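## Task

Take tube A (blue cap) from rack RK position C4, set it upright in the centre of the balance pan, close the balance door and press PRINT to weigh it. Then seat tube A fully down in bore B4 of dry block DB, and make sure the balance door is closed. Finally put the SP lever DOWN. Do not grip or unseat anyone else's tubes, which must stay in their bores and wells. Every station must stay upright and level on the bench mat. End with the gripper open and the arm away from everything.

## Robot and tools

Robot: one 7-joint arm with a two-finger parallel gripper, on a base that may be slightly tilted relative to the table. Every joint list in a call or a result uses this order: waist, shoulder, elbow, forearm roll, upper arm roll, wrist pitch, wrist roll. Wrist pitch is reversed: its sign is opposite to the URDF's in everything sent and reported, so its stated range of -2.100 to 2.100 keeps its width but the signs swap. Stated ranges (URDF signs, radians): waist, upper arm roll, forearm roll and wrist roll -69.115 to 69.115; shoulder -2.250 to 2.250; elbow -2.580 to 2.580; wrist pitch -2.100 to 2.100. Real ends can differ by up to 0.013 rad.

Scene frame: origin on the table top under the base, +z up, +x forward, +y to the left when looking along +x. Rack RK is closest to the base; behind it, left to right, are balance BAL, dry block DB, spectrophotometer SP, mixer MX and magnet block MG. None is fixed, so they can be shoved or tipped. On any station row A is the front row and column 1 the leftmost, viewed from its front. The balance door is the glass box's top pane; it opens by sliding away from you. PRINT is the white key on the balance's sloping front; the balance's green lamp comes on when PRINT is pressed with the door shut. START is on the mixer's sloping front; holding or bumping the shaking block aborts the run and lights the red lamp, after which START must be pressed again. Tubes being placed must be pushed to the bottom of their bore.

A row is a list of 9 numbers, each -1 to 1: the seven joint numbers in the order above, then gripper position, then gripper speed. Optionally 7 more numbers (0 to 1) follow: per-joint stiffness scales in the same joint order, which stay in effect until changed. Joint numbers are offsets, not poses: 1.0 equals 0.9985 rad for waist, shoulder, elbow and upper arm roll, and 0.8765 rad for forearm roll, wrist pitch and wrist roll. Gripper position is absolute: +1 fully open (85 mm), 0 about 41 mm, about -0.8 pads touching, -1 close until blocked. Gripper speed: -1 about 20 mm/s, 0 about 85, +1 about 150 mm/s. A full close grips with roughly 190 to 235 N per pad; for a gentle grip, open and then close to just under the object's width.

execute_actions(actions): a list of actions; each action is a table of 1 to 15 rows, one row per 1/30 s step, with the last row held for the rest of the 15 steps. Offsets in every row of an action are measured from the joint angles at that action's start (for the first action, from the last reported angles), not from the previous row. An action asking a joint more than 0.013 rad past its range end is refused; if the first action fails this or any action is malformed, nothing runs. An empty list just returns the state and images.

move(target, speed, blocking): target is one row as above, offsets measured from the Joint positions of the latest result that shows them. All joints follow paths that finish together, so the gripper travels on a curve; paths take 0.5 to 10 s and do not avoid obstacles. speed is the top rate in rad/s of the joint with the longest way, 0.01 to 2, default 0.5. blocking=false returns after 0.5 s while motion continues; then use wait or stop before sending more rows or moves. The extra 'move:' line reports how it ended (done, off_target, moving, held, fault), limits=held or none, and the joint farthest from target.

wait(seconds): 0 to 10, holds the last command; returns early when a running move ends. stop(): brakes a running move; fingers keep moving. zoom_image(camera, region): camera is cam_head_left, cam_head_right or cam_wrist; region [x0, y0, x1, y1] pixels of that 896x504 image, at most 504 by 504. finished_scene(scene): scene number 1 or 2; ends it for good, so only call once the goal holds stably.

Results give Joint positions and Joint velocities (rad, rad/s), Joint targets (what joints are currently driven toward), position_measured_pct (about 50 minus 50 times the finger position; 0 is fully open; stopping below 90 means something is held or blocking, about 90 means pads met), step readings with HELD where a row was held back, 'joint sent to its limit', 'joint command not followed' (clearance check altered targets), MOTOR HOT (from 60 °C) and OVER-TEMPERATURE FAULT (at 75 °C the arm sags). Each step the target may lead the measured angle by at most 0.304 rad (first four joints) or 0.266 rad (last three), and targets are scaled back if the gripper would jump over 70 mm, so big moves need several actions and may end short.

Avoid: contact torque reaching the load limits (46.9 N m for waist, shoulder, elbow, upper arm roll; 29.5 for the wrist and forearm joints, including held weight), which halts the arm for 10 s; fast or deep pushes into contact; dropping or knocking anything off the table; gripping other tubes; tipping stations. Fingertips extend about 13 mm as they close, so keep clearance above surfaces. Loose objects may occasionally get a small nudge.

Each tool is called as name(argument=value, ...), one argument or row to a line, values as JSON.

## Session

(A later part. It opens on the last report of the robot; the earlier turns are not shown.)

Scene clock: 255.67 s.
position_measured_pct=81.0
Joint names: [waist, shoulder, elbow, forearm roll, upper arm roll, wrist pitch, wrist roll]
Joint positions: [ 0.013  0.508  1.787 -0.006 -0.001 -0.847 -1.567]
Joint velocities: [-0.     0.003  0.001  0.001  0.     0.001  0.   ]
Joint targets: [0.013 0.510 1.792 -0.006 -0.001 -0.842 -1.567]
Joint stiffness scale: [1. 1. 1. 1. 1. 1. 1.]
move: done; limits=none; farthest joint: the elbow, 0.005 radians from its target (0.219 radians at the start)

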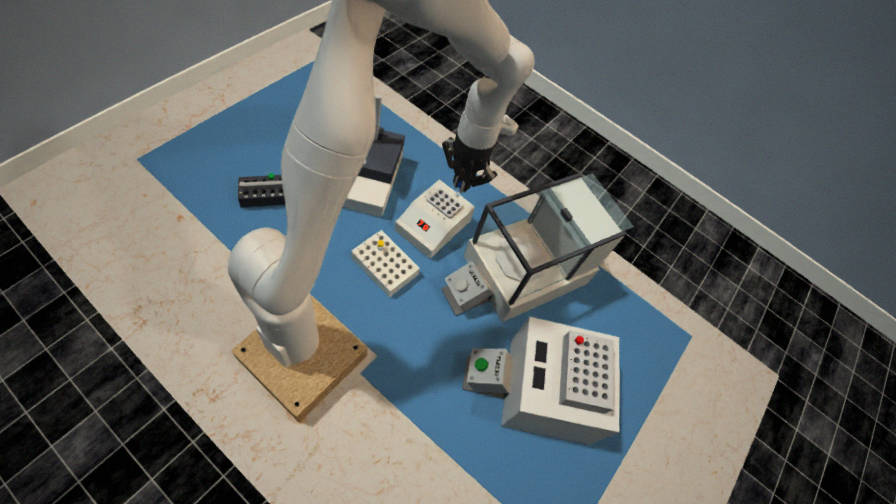

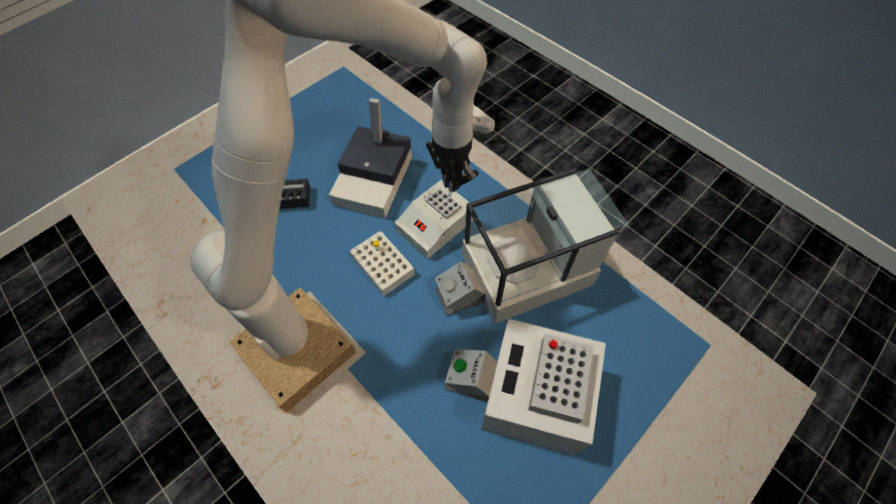

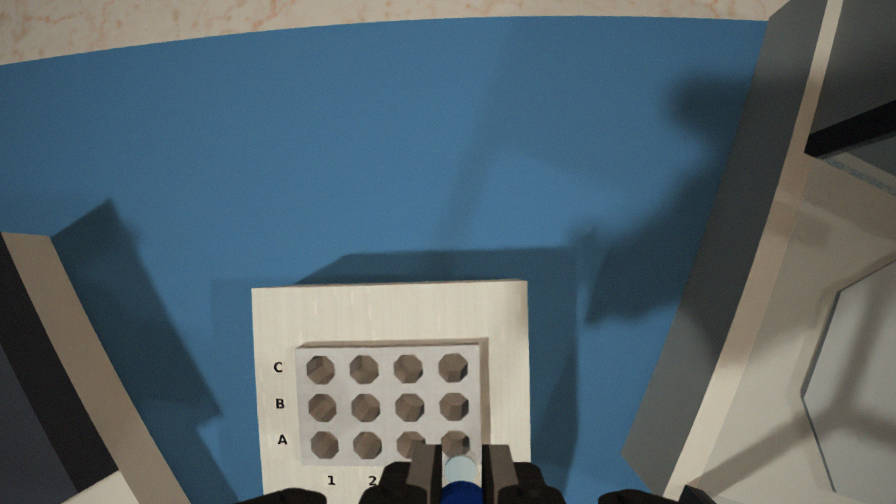

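move(
  target=[-0.016,0.094,0.022,0,0,0.13,0,-0.68,0],
  speed=0.1,
)

zoom_image(
  camera="cam_wrist",
  region=[340,354,580,504],
)

Scene clock: 261.13 s.
position_measured_pct=81.0
Joint names: [waist, shoulder, elbow, forearm roll, upper arm roll, wrist pitch, wrist roll]
Joint positions: [-0.     0.599  1.804 -0.006 -0.001 -0.738 -1.567]
Joint velocities: [-0.002  0.004  0.     0.001 -0.     0.001 -0.   ]
Joint targets: [-0.003 0.601 1.809 -0.006 -0.001 -0.733 -1.567]
Joint stiffness scale: [1. 1. 1. 1. 1. 1. 1.]
move: done; limits=none; farthest joint: the elbow, 0.005 radians from its target (0.022 radians at the start)

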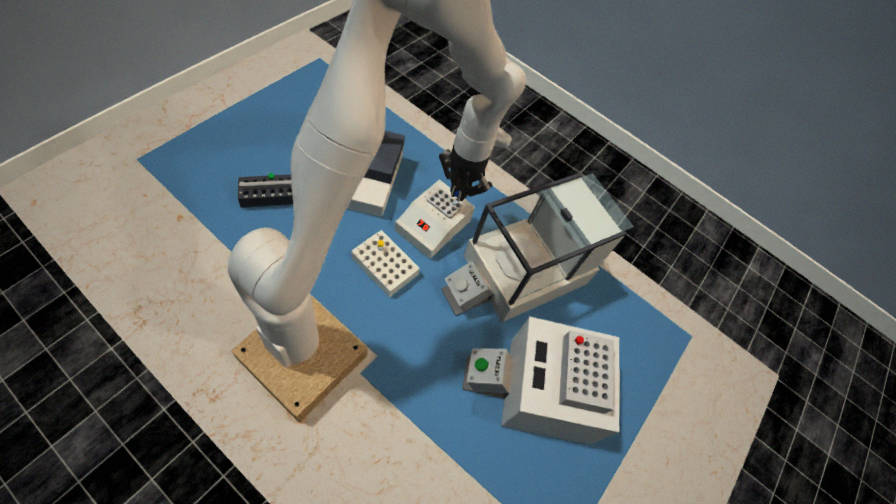

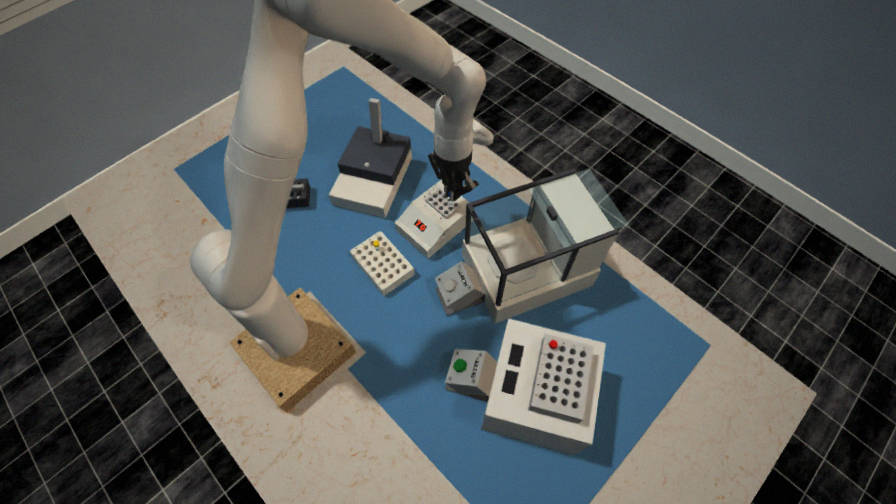

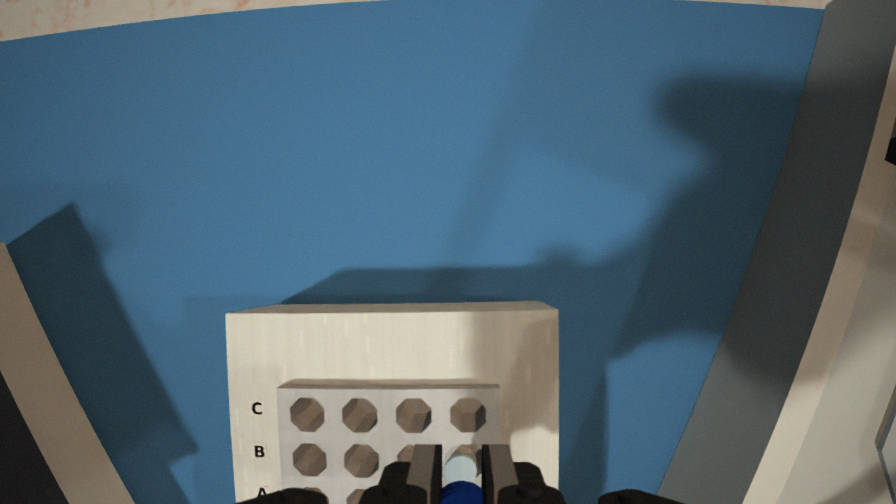

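Region (340, 354, 580, 504) of cam_wrist's 896x504 image, scaled by 2.100; it fills the top 315 rows of this view, and the rest is white.

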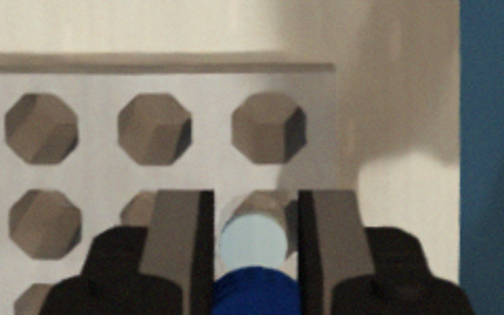

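move(
  target=[0.0075,0.017,0.011,0,0,0.03,0,-0.68,0],
  speed=0.03,
)

zoom_image(
  camera="cam_wrist",
  region=[340,354,580,504],
)

Scene clock: 267.20 s.
position_measured_pct=81.0
Joint names: [waist, shoulder, elbow, forearm roll, upper arm roll, wrist pitch, wrist roll]
Joint positions: [ 0.005  0.614  1.81  -0.006 -0.001 -0.717 -1.567]
Joint velocities: [ 0.001  0.001  0.     0.    -0.001  0.001  0.   ]
Joint targets: [0.007 0.616 1.815 -0.006 -0.001 -0.712 -1.567]
Joint stiffness scale: [1. 1. 1. 1. 1. 1. 1.]
move: done; limits=none; farthest joint: the elbow, 0.005 radians from its target (0.011 radians at the start)

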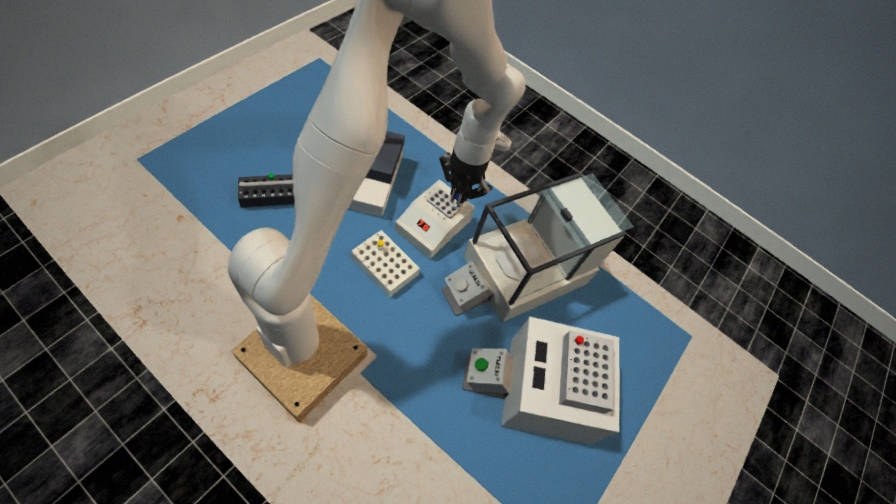

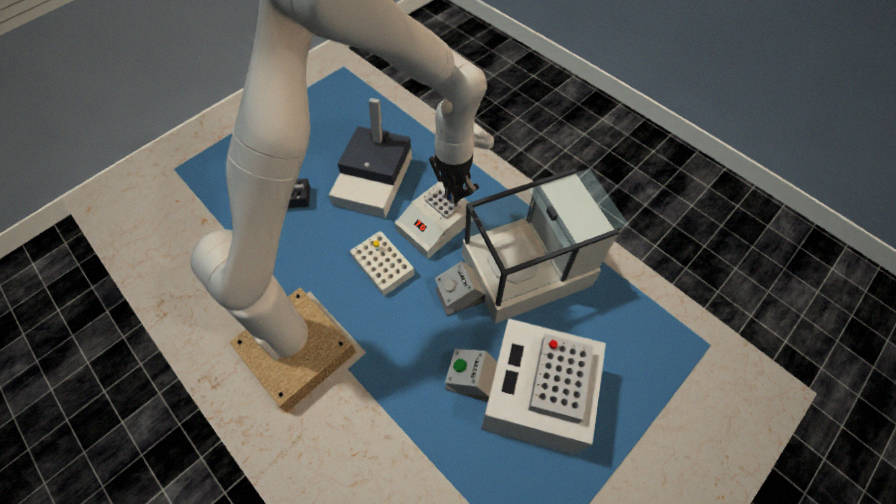

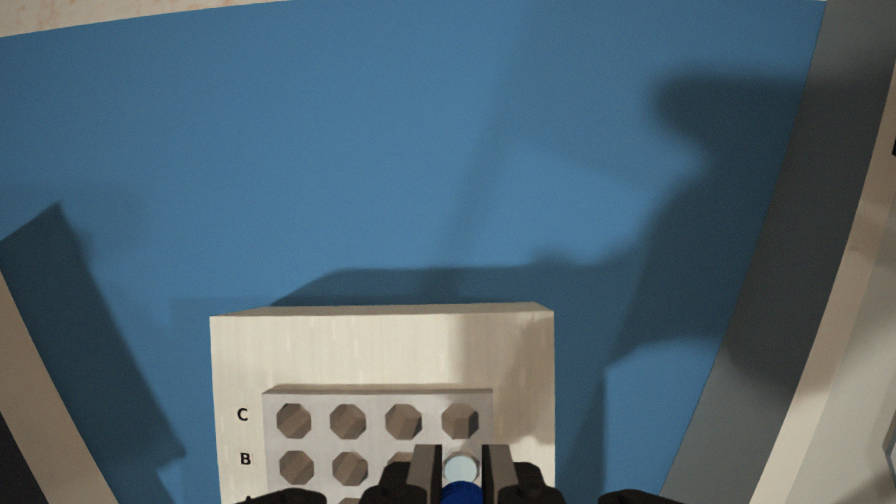

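Region (340, 354, 580, 504) of cam_wrist's 896x504 image, scaled by 2.100; it fills the top 315 rows of this view, and the rest is white.

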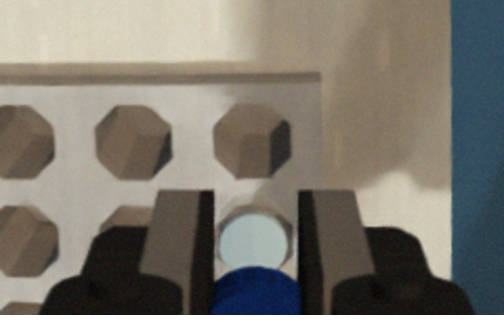

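Aligned.

move(
  target=[0,0.021,0.013,0,0,0.036,0,-0.68,0],
  speed=0.02,
)

move(
  target=[0,0.021,0.012,0,0,0.036,0,-0.68,0],
  speed=0.02,
)

Scene clock: 271.53 s.
position_measured_pct=81.0
Joint names: [waist, shoulder, elbow, forearm roll, upper arm roll, wrist pitch, wrist roll]
Joint positions: [ 0.005  0.617  1.814 -0.006 -0.001 -0.698 -1.567]
Joint velocities: [ 0.    -0.001  0.    -0.    -0.     0.     0.   ]
Joint targets: [0.005 0.635 1.823 -0.006 -0.001 -0.685 -1.567]
Joint stiffness scale: [1. 1. 1. 1. 1. 1. 1.]
move: off_target; limits=none; farthest joint: the shoulder, 0.017 radians from its target (0.021 radians at the start)

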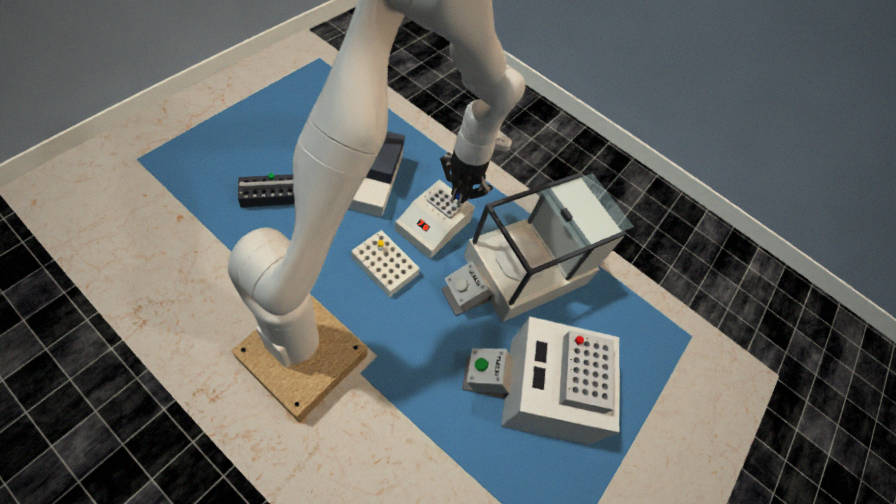

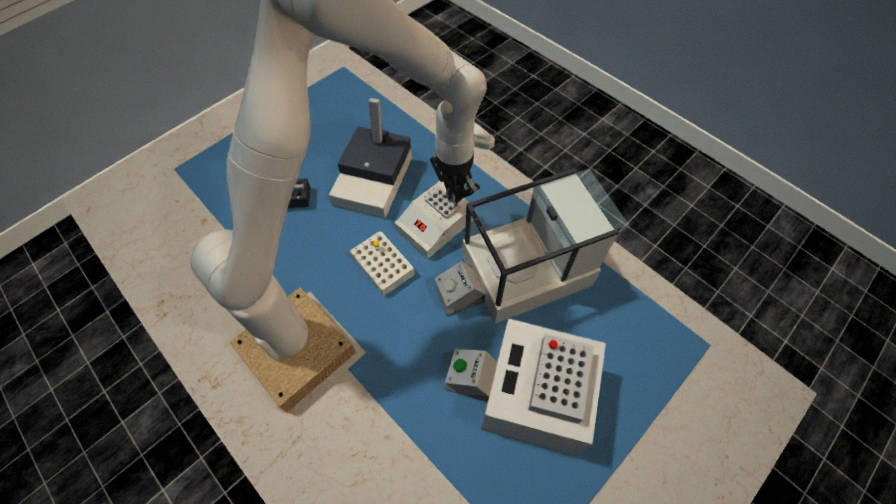

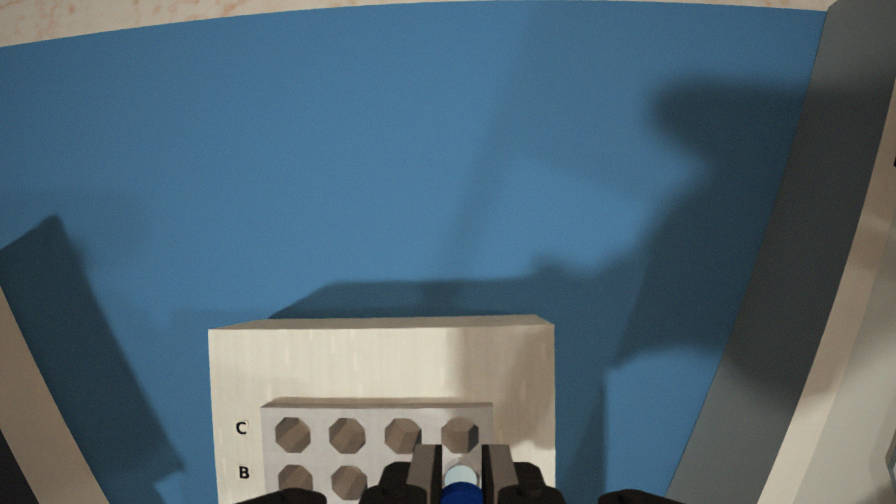

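Scene clock: 273.37 s.
position_measured_pct=81.0
Joint names: [waist, shoulder, elbow, forearm roll, upper arm roll, wrist pitch, wrist roll]
Joint positions: [ 0.005  0.62   1.814 -0.006 -0.001 -0.673 -1.567]
Joint velocities: [-0.001 -0.    -0.     0.    -0.    -0.001 -0.   ]
Joint targets: [0.005 0.638 1.826 -0.006 -0.001 -0.666 -1.567]
Joint stiffness scale: [1. 1. 1. 1. 1. 1. 1.]
move: off_target; limits=none; farthest joint: the shoulder, 0.018 radians from its target (0.020 radians at the start)

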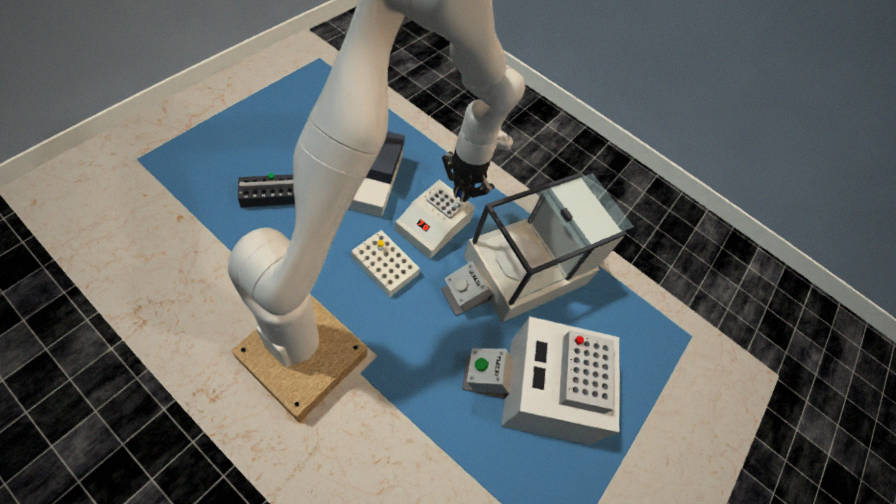

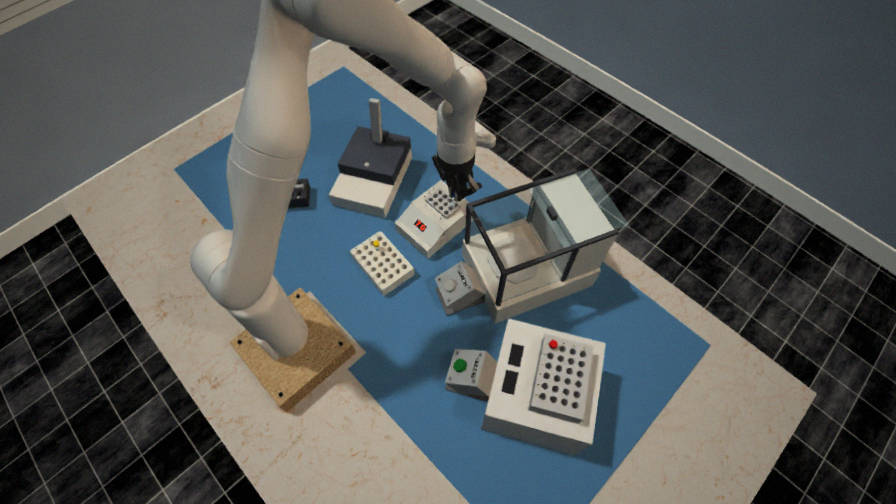

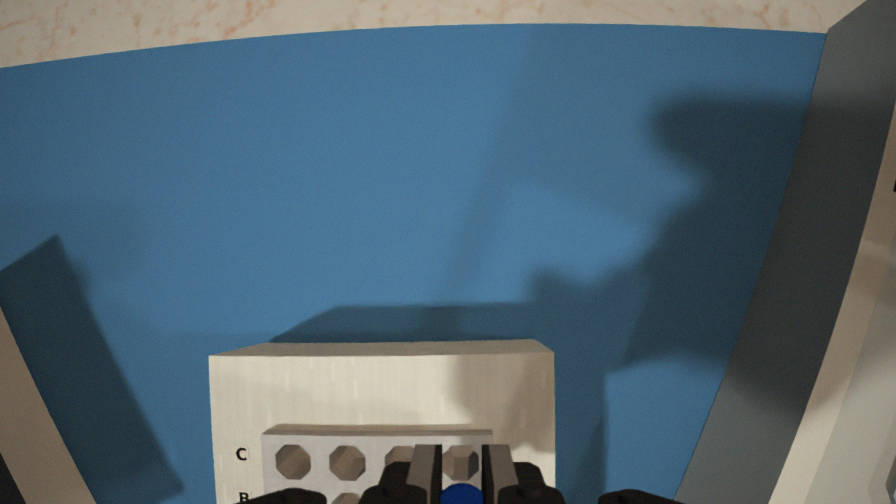

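move(
  target=[0,0.002,0,0,0,-0.055,0,-0.68,0],
  speed=0.03,
)

zoom_image(
  camera="cam_wrist",
  region=[340,354,580,504],
)

zoom_image(
  camera="cam_head_left",
  region=[410,160,510,240],
)

Scene clock: 279.47 s.
position_measured_pct=81.0
Joint names: [waist, shoulder, elbow, forearm roll, upper arm roll, wrist pitch, wrist roll]
Joint positions: [ 0.005  0.618  1.813 -0.006 -0.001 -0.713 -1.567]
Joint velocities: [ 0.  0. -0.  0. -0. -0. -0.]
Joint targets: [0.005 0.622 1.814 -0.006 -0.001 -0.721 -1.567]
Joint stiffness scale: [1. 1. 1. 1. 1. 1. 1.]
move: done; limits=none; farthest joint: the wrist pitch, 0.008 radians from its target (0.048 radians at the start)

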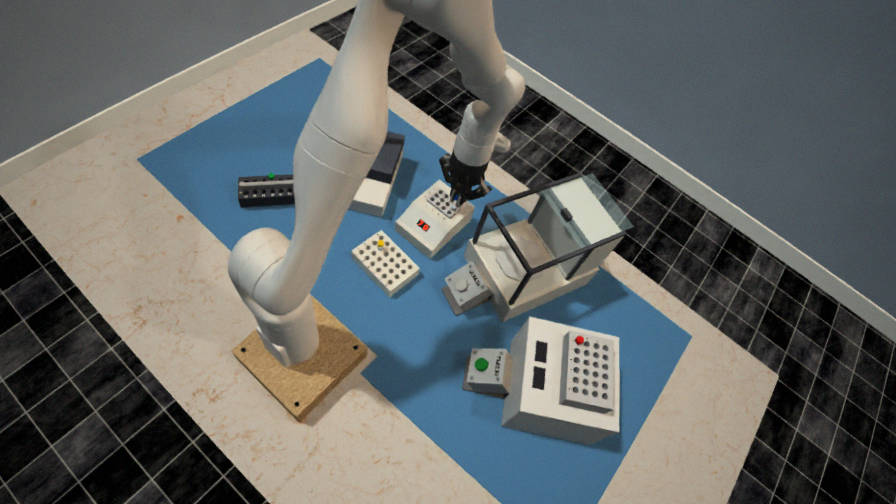

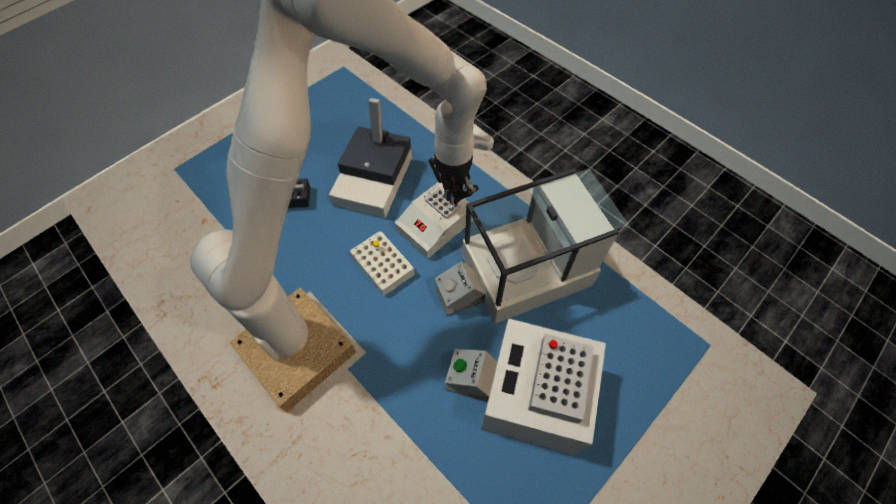

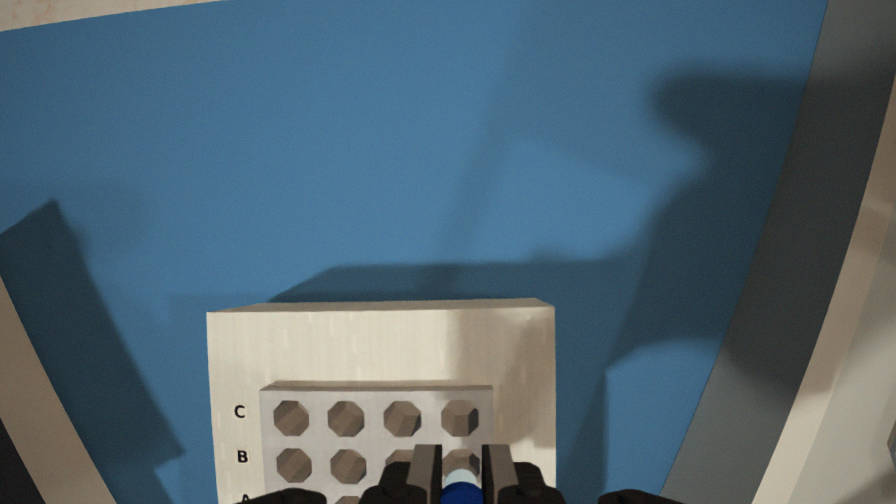

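Region (340, 354, 580, 504) of cam_wrist's 896x504 image, scaled by 2.100; it fills the top 315 rows of this view, and the rest is white.

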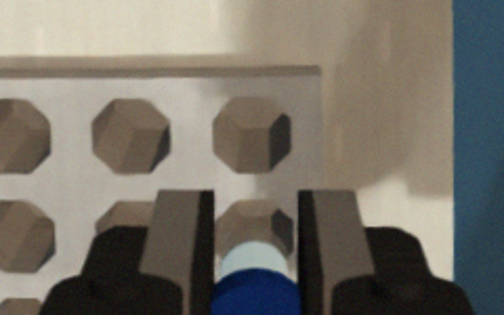

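Region (410, 160, 510, 240) of cam_head_left's 896x504 image, scaled by 5.040, with more detail than that image has; it fills the top 403 rows of this view, and the rest is white.

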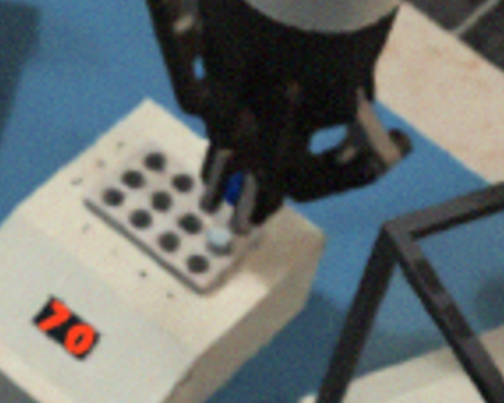

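execute_actions(
  actions=[
    [[0,0.016,0.006,0,0,0,0,-0.68,0]],
    [[0,0.016,0.006,0,0,-0.015,0,-0.68,0]],
    [[0,0.016,0.006,0,0,-0.02,0,-0.68,0]],
    [[0,0.016,0.006,0,0,-0.02,0,-0.68,0]],
  ],
)

zoom_image(
  camera="cam_wrist",
  region=[340,354,580,504],
)

Scene clock: 287.53 s.
position_measured_pct=81.0
Joint names: [waist, shoulder, elbow, forearm roll, upper arm roll, wrist pitch, wrist roll]
Joint positions: [ 0.005  0.62   1.812 -0.006 -0.001 -0.721 -1.567]
Joint velocities: [ 0. -0. -0. -0.  0.  0.  0.]
Joint targets: [0.005 0.636 1.819 -0.006 -0.001 -0.735 -1.567]
Joint stiffness scale: [1. 1. 1. 1. 1. 1. 1.]
Step readings (joint positions; steps 1 to 15: 1st action; 16 to 30: 2nd action; 31 to 45: 3rd action; 46 to 60: 4th action):
0: [0.005 0.618 1.813 -0.006 -0.001 -0.713 -1.567]
1: [0.005 0.619 1.813 -0.006 -0.001 -0.713 -1.567]
2: [0.005 0.620 1.813 -0.006 -0.001 -0.713 -1.567]
4: [0.005 0.620 1.813 -0.006 -0.001 -0.712 -1.567]
8: [0.005 0.620 1.813 -0.006 -0.001 -0.712 -1.567]
15: [0.005 0.620 1.813 -0.006 -0.001 -0.712 -1.567]
16: [0.005 0.620 1.813 -0.006 -0.001 -0.713 -1.567]
17: [0.005 0.620 1.813 -0.006 -0.001 -0.713 -1.567]
19: [0.005 0.620 1.813 -0.006 -0.001 -0.713 -1.567]
23: [0.005 0.620 1.813 -0.006 -0.001 -0.714 -1.567]
30: [0.005 0.620 1.813 -0.006 -0.001 -0.714 -1.567]
31: [0.005 0.620 1.813 -0.006 -0.001 -0.714 -1.567]
32: [0.005 0.620 1.813 -0.006 -0.001 -0.716 -1.567]
34: [0.005 0.620 1.813 -0.006 -0.001 -0.717 -1.567]
38: [0.005 0.620 1.813 -0.006 -0.001 -0.717 -1.567]
45: [0.005 0.620 1.813 -0.006 -0.001 -0.717 -1.567]
46: [0.005 0.620 1.812 -0.006 -0.001 -0.718 -1.567]
47: [0.005 0.620 1.812 -0.006 -0.001 -0.719 -1.567]
49: [0.005 0.620 1.812 -0.006 -0.001 -0.720 -1.567]
53: [0.005 0.620 1.812 -0.006 -0.001 -0.721 -1.567]
60: Joint positions above

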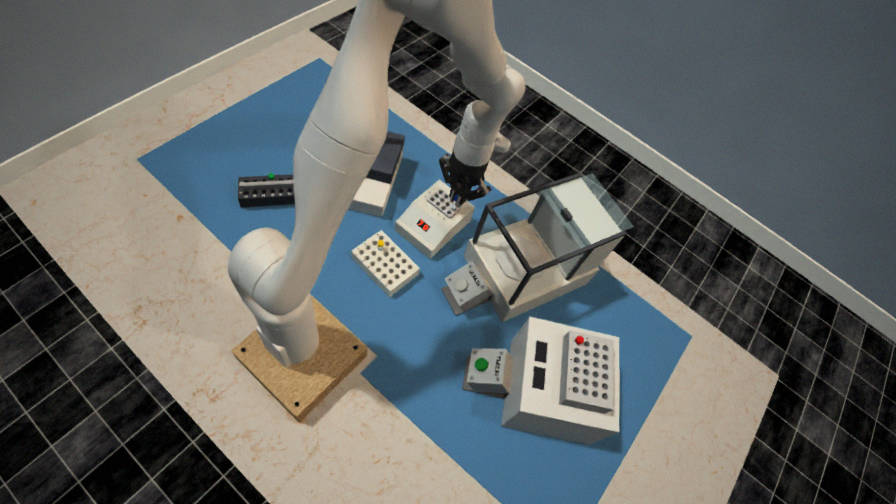

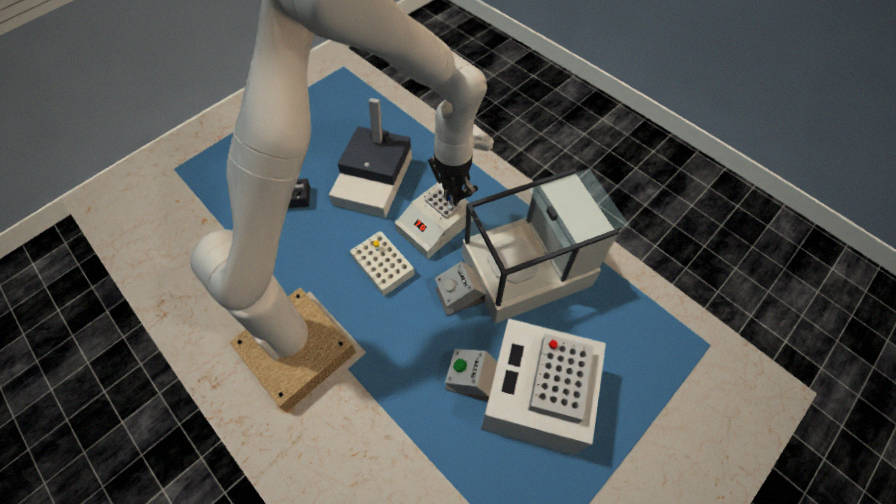

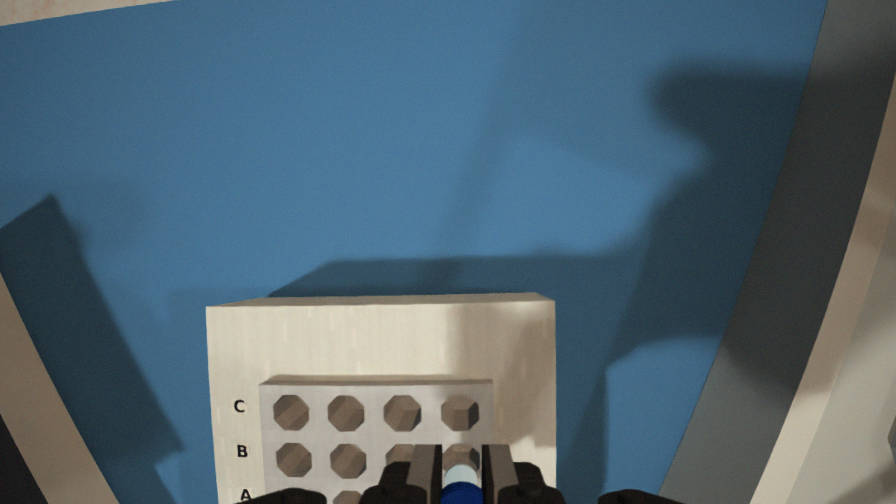

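Region (340, 354, 580, 504) of cam_wrist's 896x504 image, scaled by 2.100; it fills the top 315 rows of this view, and the rest is white.

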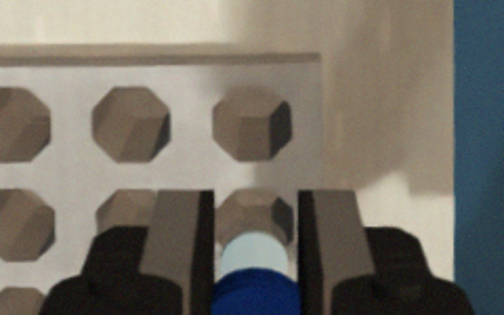

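Working; a bit more.

execute_actions(
  actions=[
    [[0,0.016,0.006,0,0,-0.021,0,-0.68,0]],
    [[0,0.016,0.006,0,0,-0.021,0,-0.68,0]],
    [[0,-0.008,0,0,0,0,0,-0.68,0]],
    [[0,-0.002,0,0,0,0.02,0,-0.68,0]],
    [[0,0,0,0,0,0.012,0,-0.68,0]],
  ],
)

zoom_image(
  camera="cam_wrist",
  region=[340,354,580,504],
)

Scene clock: 296.30 s.
position_measured_pct=81.0
Joint names: [waist, shoulder, elbow, forearm roll, upper arm roll, wrist pitch, wrist roll]
Joint positions: [ 0.005  0.615  1.809 -0.006 -0.001 -0.71  -1.567]
Joint velocities: [-0.     0.     0.     0.     0.001  0.    -0.   ]
Joint targets: [0.005 0.615 1.809 -0.006 -0.001 -0.705 -1.567]
Joint stiffness scale: [1. 1. 1. 1. 1. 1. 1.]
Step readings (joint positions; steps 1 to 15: 1st action; 16 to 30: 2nd action; 31 to 45: 3rd action; 46 to 60: 4th action; 61 to 75: 5th action):
0: [0.005 0.620 1.812 -0.006 -0.001 -0.721 -1.567]
1: [0.005 0.620 1.812 -0.006 -0.001 -0.722 -1.567]
2: [0.005 0.620 1.811 -0.006 -0.001 -0.723 -1.567]
4: [0.005 0.620 1.811 -0.006 -0.001 -0.724 -1.567]
8: [0.005 0.620 1.811 -0.006 -0.001 -0.724 -1.567]
15: [0.005 0.621 1.811 -0.006 -0.001 -0.725 -1.567]
16: [0.005 0.621 1.811 -0.006 -0.001 -0.725 -1.567]
17: [0.005 0.621 1.810 -0.006 -0.001 -0.727 -1.567]
19: [0.005 0.621 1.810 -0.006 -0.001 -0.728 -1.567]
23: [0.005 0.621 1.810 -0.006 -0.001 -0.728 -1.567]
30: [0.005 0.621 1.810 -0.006 -0.001 -0.728 -1.567]
31: [0.005 0.620 1.809 -0.006 -0.001 -0.728 -1.567]
32: [0.005 0.618 1.809 -0.006 -0.001 -0.728 -1.567]
34: [0.005 0.617 1.809 -0.006 -0.001 -0.728 -1.567]
38: [0.005 0.615 1.809 -0.006 -0.001 -0.728 -1.567]
45: [0.005 0.615 1.809 -0.006 -0.001 -0.728 -1.567]
46: [0.005 0.615 1.809 -0.006 -0.001 -0.727 -1.567]
47: [0.005 0.615 1.809 -0.006 -0.001 -0.722 -1.567]
49: [0.005 0.615 1.809 -0.006 -0.001 -0.718 -1.567]
53: [0.005 0.615 1.809 -0.006 -0.001 -0.716 -1.567]
60: [0.005 0.615 1.809 -0.006 -0.001 -0.716 -1.567]
61: [0.005 0.615 1.809 -0.006 -0.001 -0.715 -1.567]
62: [0.005 0.615 1.809 -0.006 -0.001 -0.713 -1.567]
64: [0.005 0.615 1.809 -0.006 -0.001 -0.711 -1.567]
68: [0.005 0.615 1.809 -0.006 -0.001 -0.710 -1.567]
75: Joint positions above

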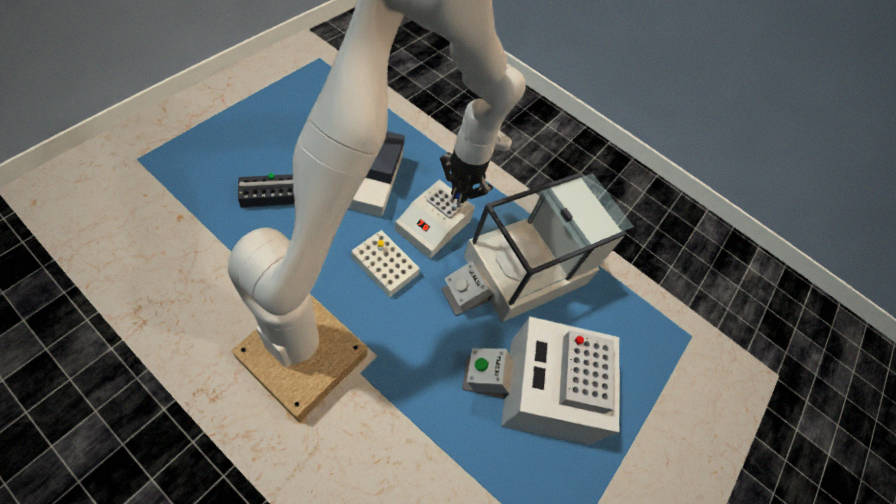

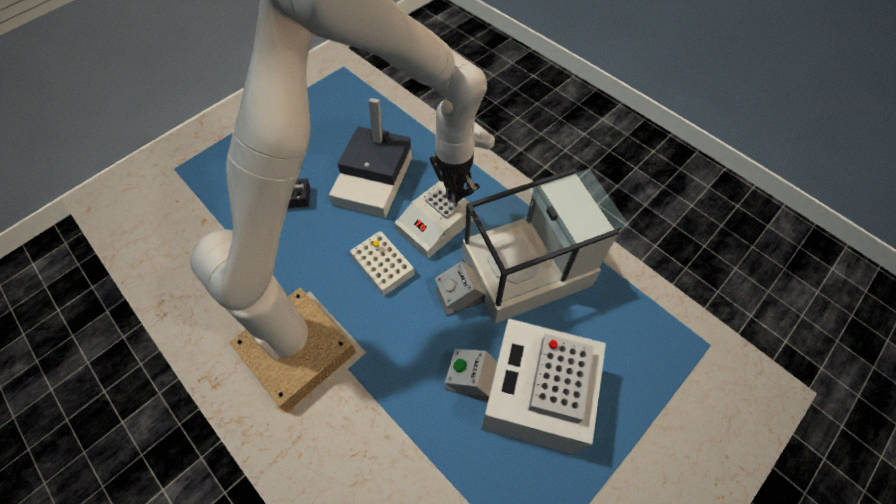

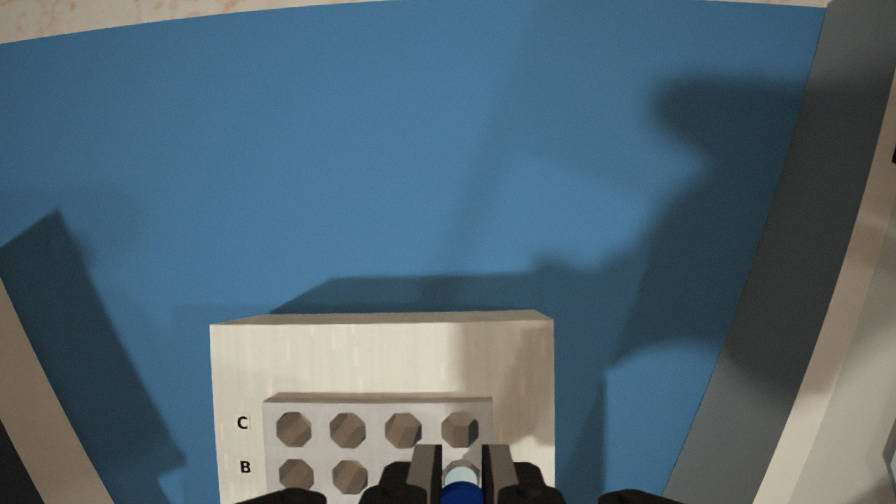

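Region (340, 354, 580, 504) of cam_wrist's 896x504 image, scaled by 2.100; it fills the top 315 rows of this view, and the rest is white.

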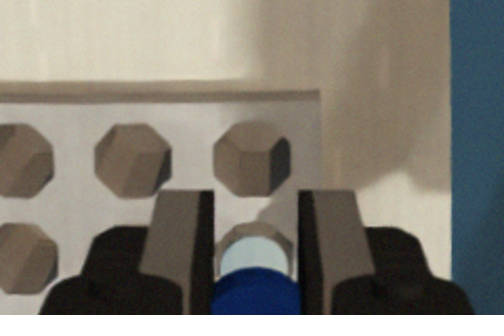

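execute_actions(
  actions=[
    [[0,0,0,0,0,0.012,0,-0.68,0]],
    [[0,0.007,0,0,0,0.009,0,-0.68,0]],
    [[0,0.007,0,0,0,0.009,0,-0.68,0]],
  ],
)

zoom_image(
  camera="cam_wrist",
  region=[340,354,580,504],
)

Scene clock: 303.00 s.
position_measured_pct=81.0
Joint names: [waist, shoulder, elbow, forearm roll, upper arm roll, wrist pitch, wrist roll]
Joint positions: [ 0.005  0.619  1.809 -0.006 -0.001 -0.701 -1.567]
Joint velocities: [ 0.001  0.     0.    -0.001 -0.001  0.     0.   ]
Joint targets: [0.005 0.625 1.809 -0.006 -0.001 -0.695 -1.567]
Joint stiffness scale: [1. 1. 1. 1. 1. 1. 1.]
Step readings (joint positions; steps 1 to 15: 1st action; 16 to 30: 2nd action; 31 to 45: 3rd action):
0: [0.005 0.615 1.809 -0.006 -0.001 -0.710 -1.567]
1: [0.005 0.615 1.809 -0.006 -0.001 -0.709 -1.567]
2: [0.005 0.615 1.809 -0.006 -0.001 -0.708 -1.567]
4: [0.005 0.615 1.809 -0.006 -0.001 -0.706 -1.567]
8: [0.005 0.615 1.809 -0.006 -0.001 -0.705 -1.567]
15: [0.005 0.615 1.809 -0.006 -0.001 -0.705 -1.567]
16: [0.005 0.615 1.809 -0.006 -0.001 -0.704 -1.567]
17: [0.005 0.616 1.809 -0.006 -0.001 -0.704 -1.567]
19: [0.005 0.618 1.809 -0.006 -0.001 -0.703 -1.567]
23: [0.005 0.618 1.809 -0.006 -0.001 -0.702 -1.567]
30: [0.005 0.618 1.809 -0.006 -0.001 -0.702 -1.567]
31: [0.005 0.618 1.809 -0.006 -0.001 -0.702 -1.567]
32: [0.005 0.619 1.809 -0.006 -0.001 -0.701 -1.567]
34: [0.005 0.619 1.809 -0.006 -0.001 -0.701 -1.567]
38: [0.005 0.619 1.809 -0.006 -0.001 -0.701 -1.567]
45: Joint positions above

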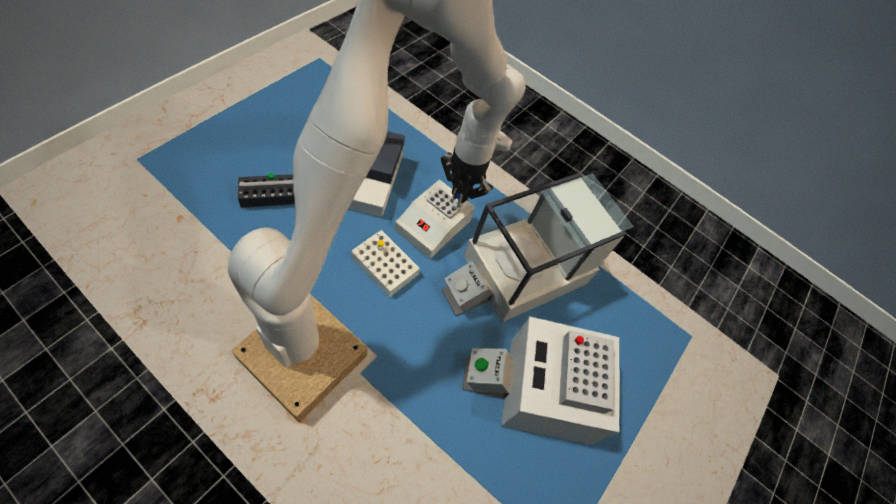

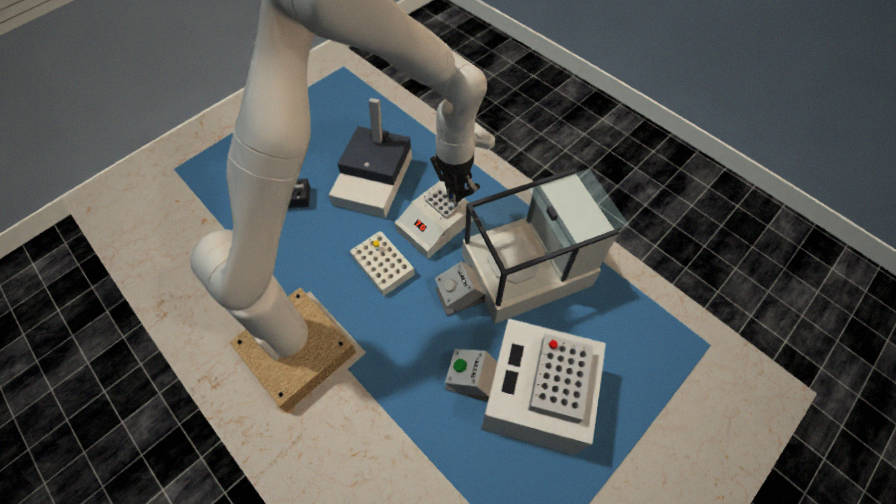

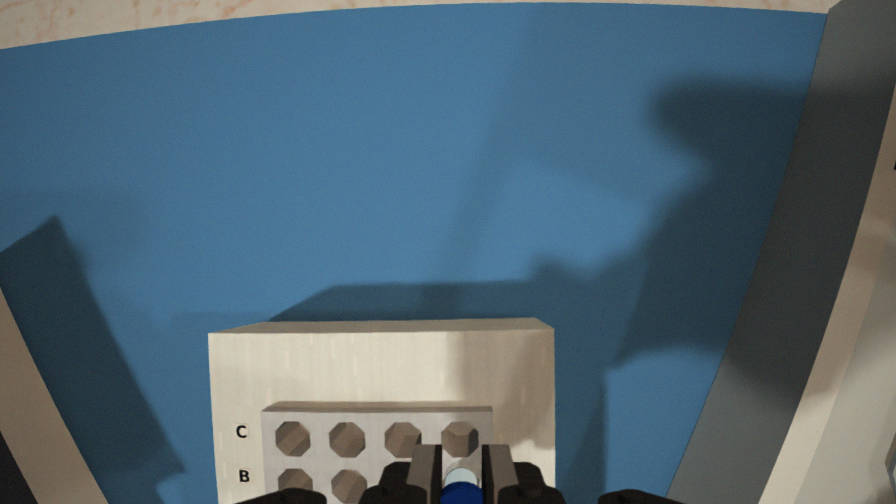

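Region (340, 354, 580, 504) of cam_wrist's 896x504 image, scaled by 2.100; it fills the top 315 rows of this view, and the rest is white.

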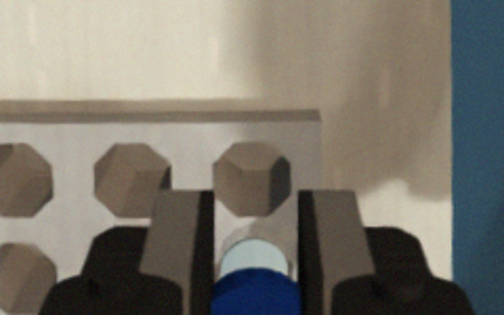

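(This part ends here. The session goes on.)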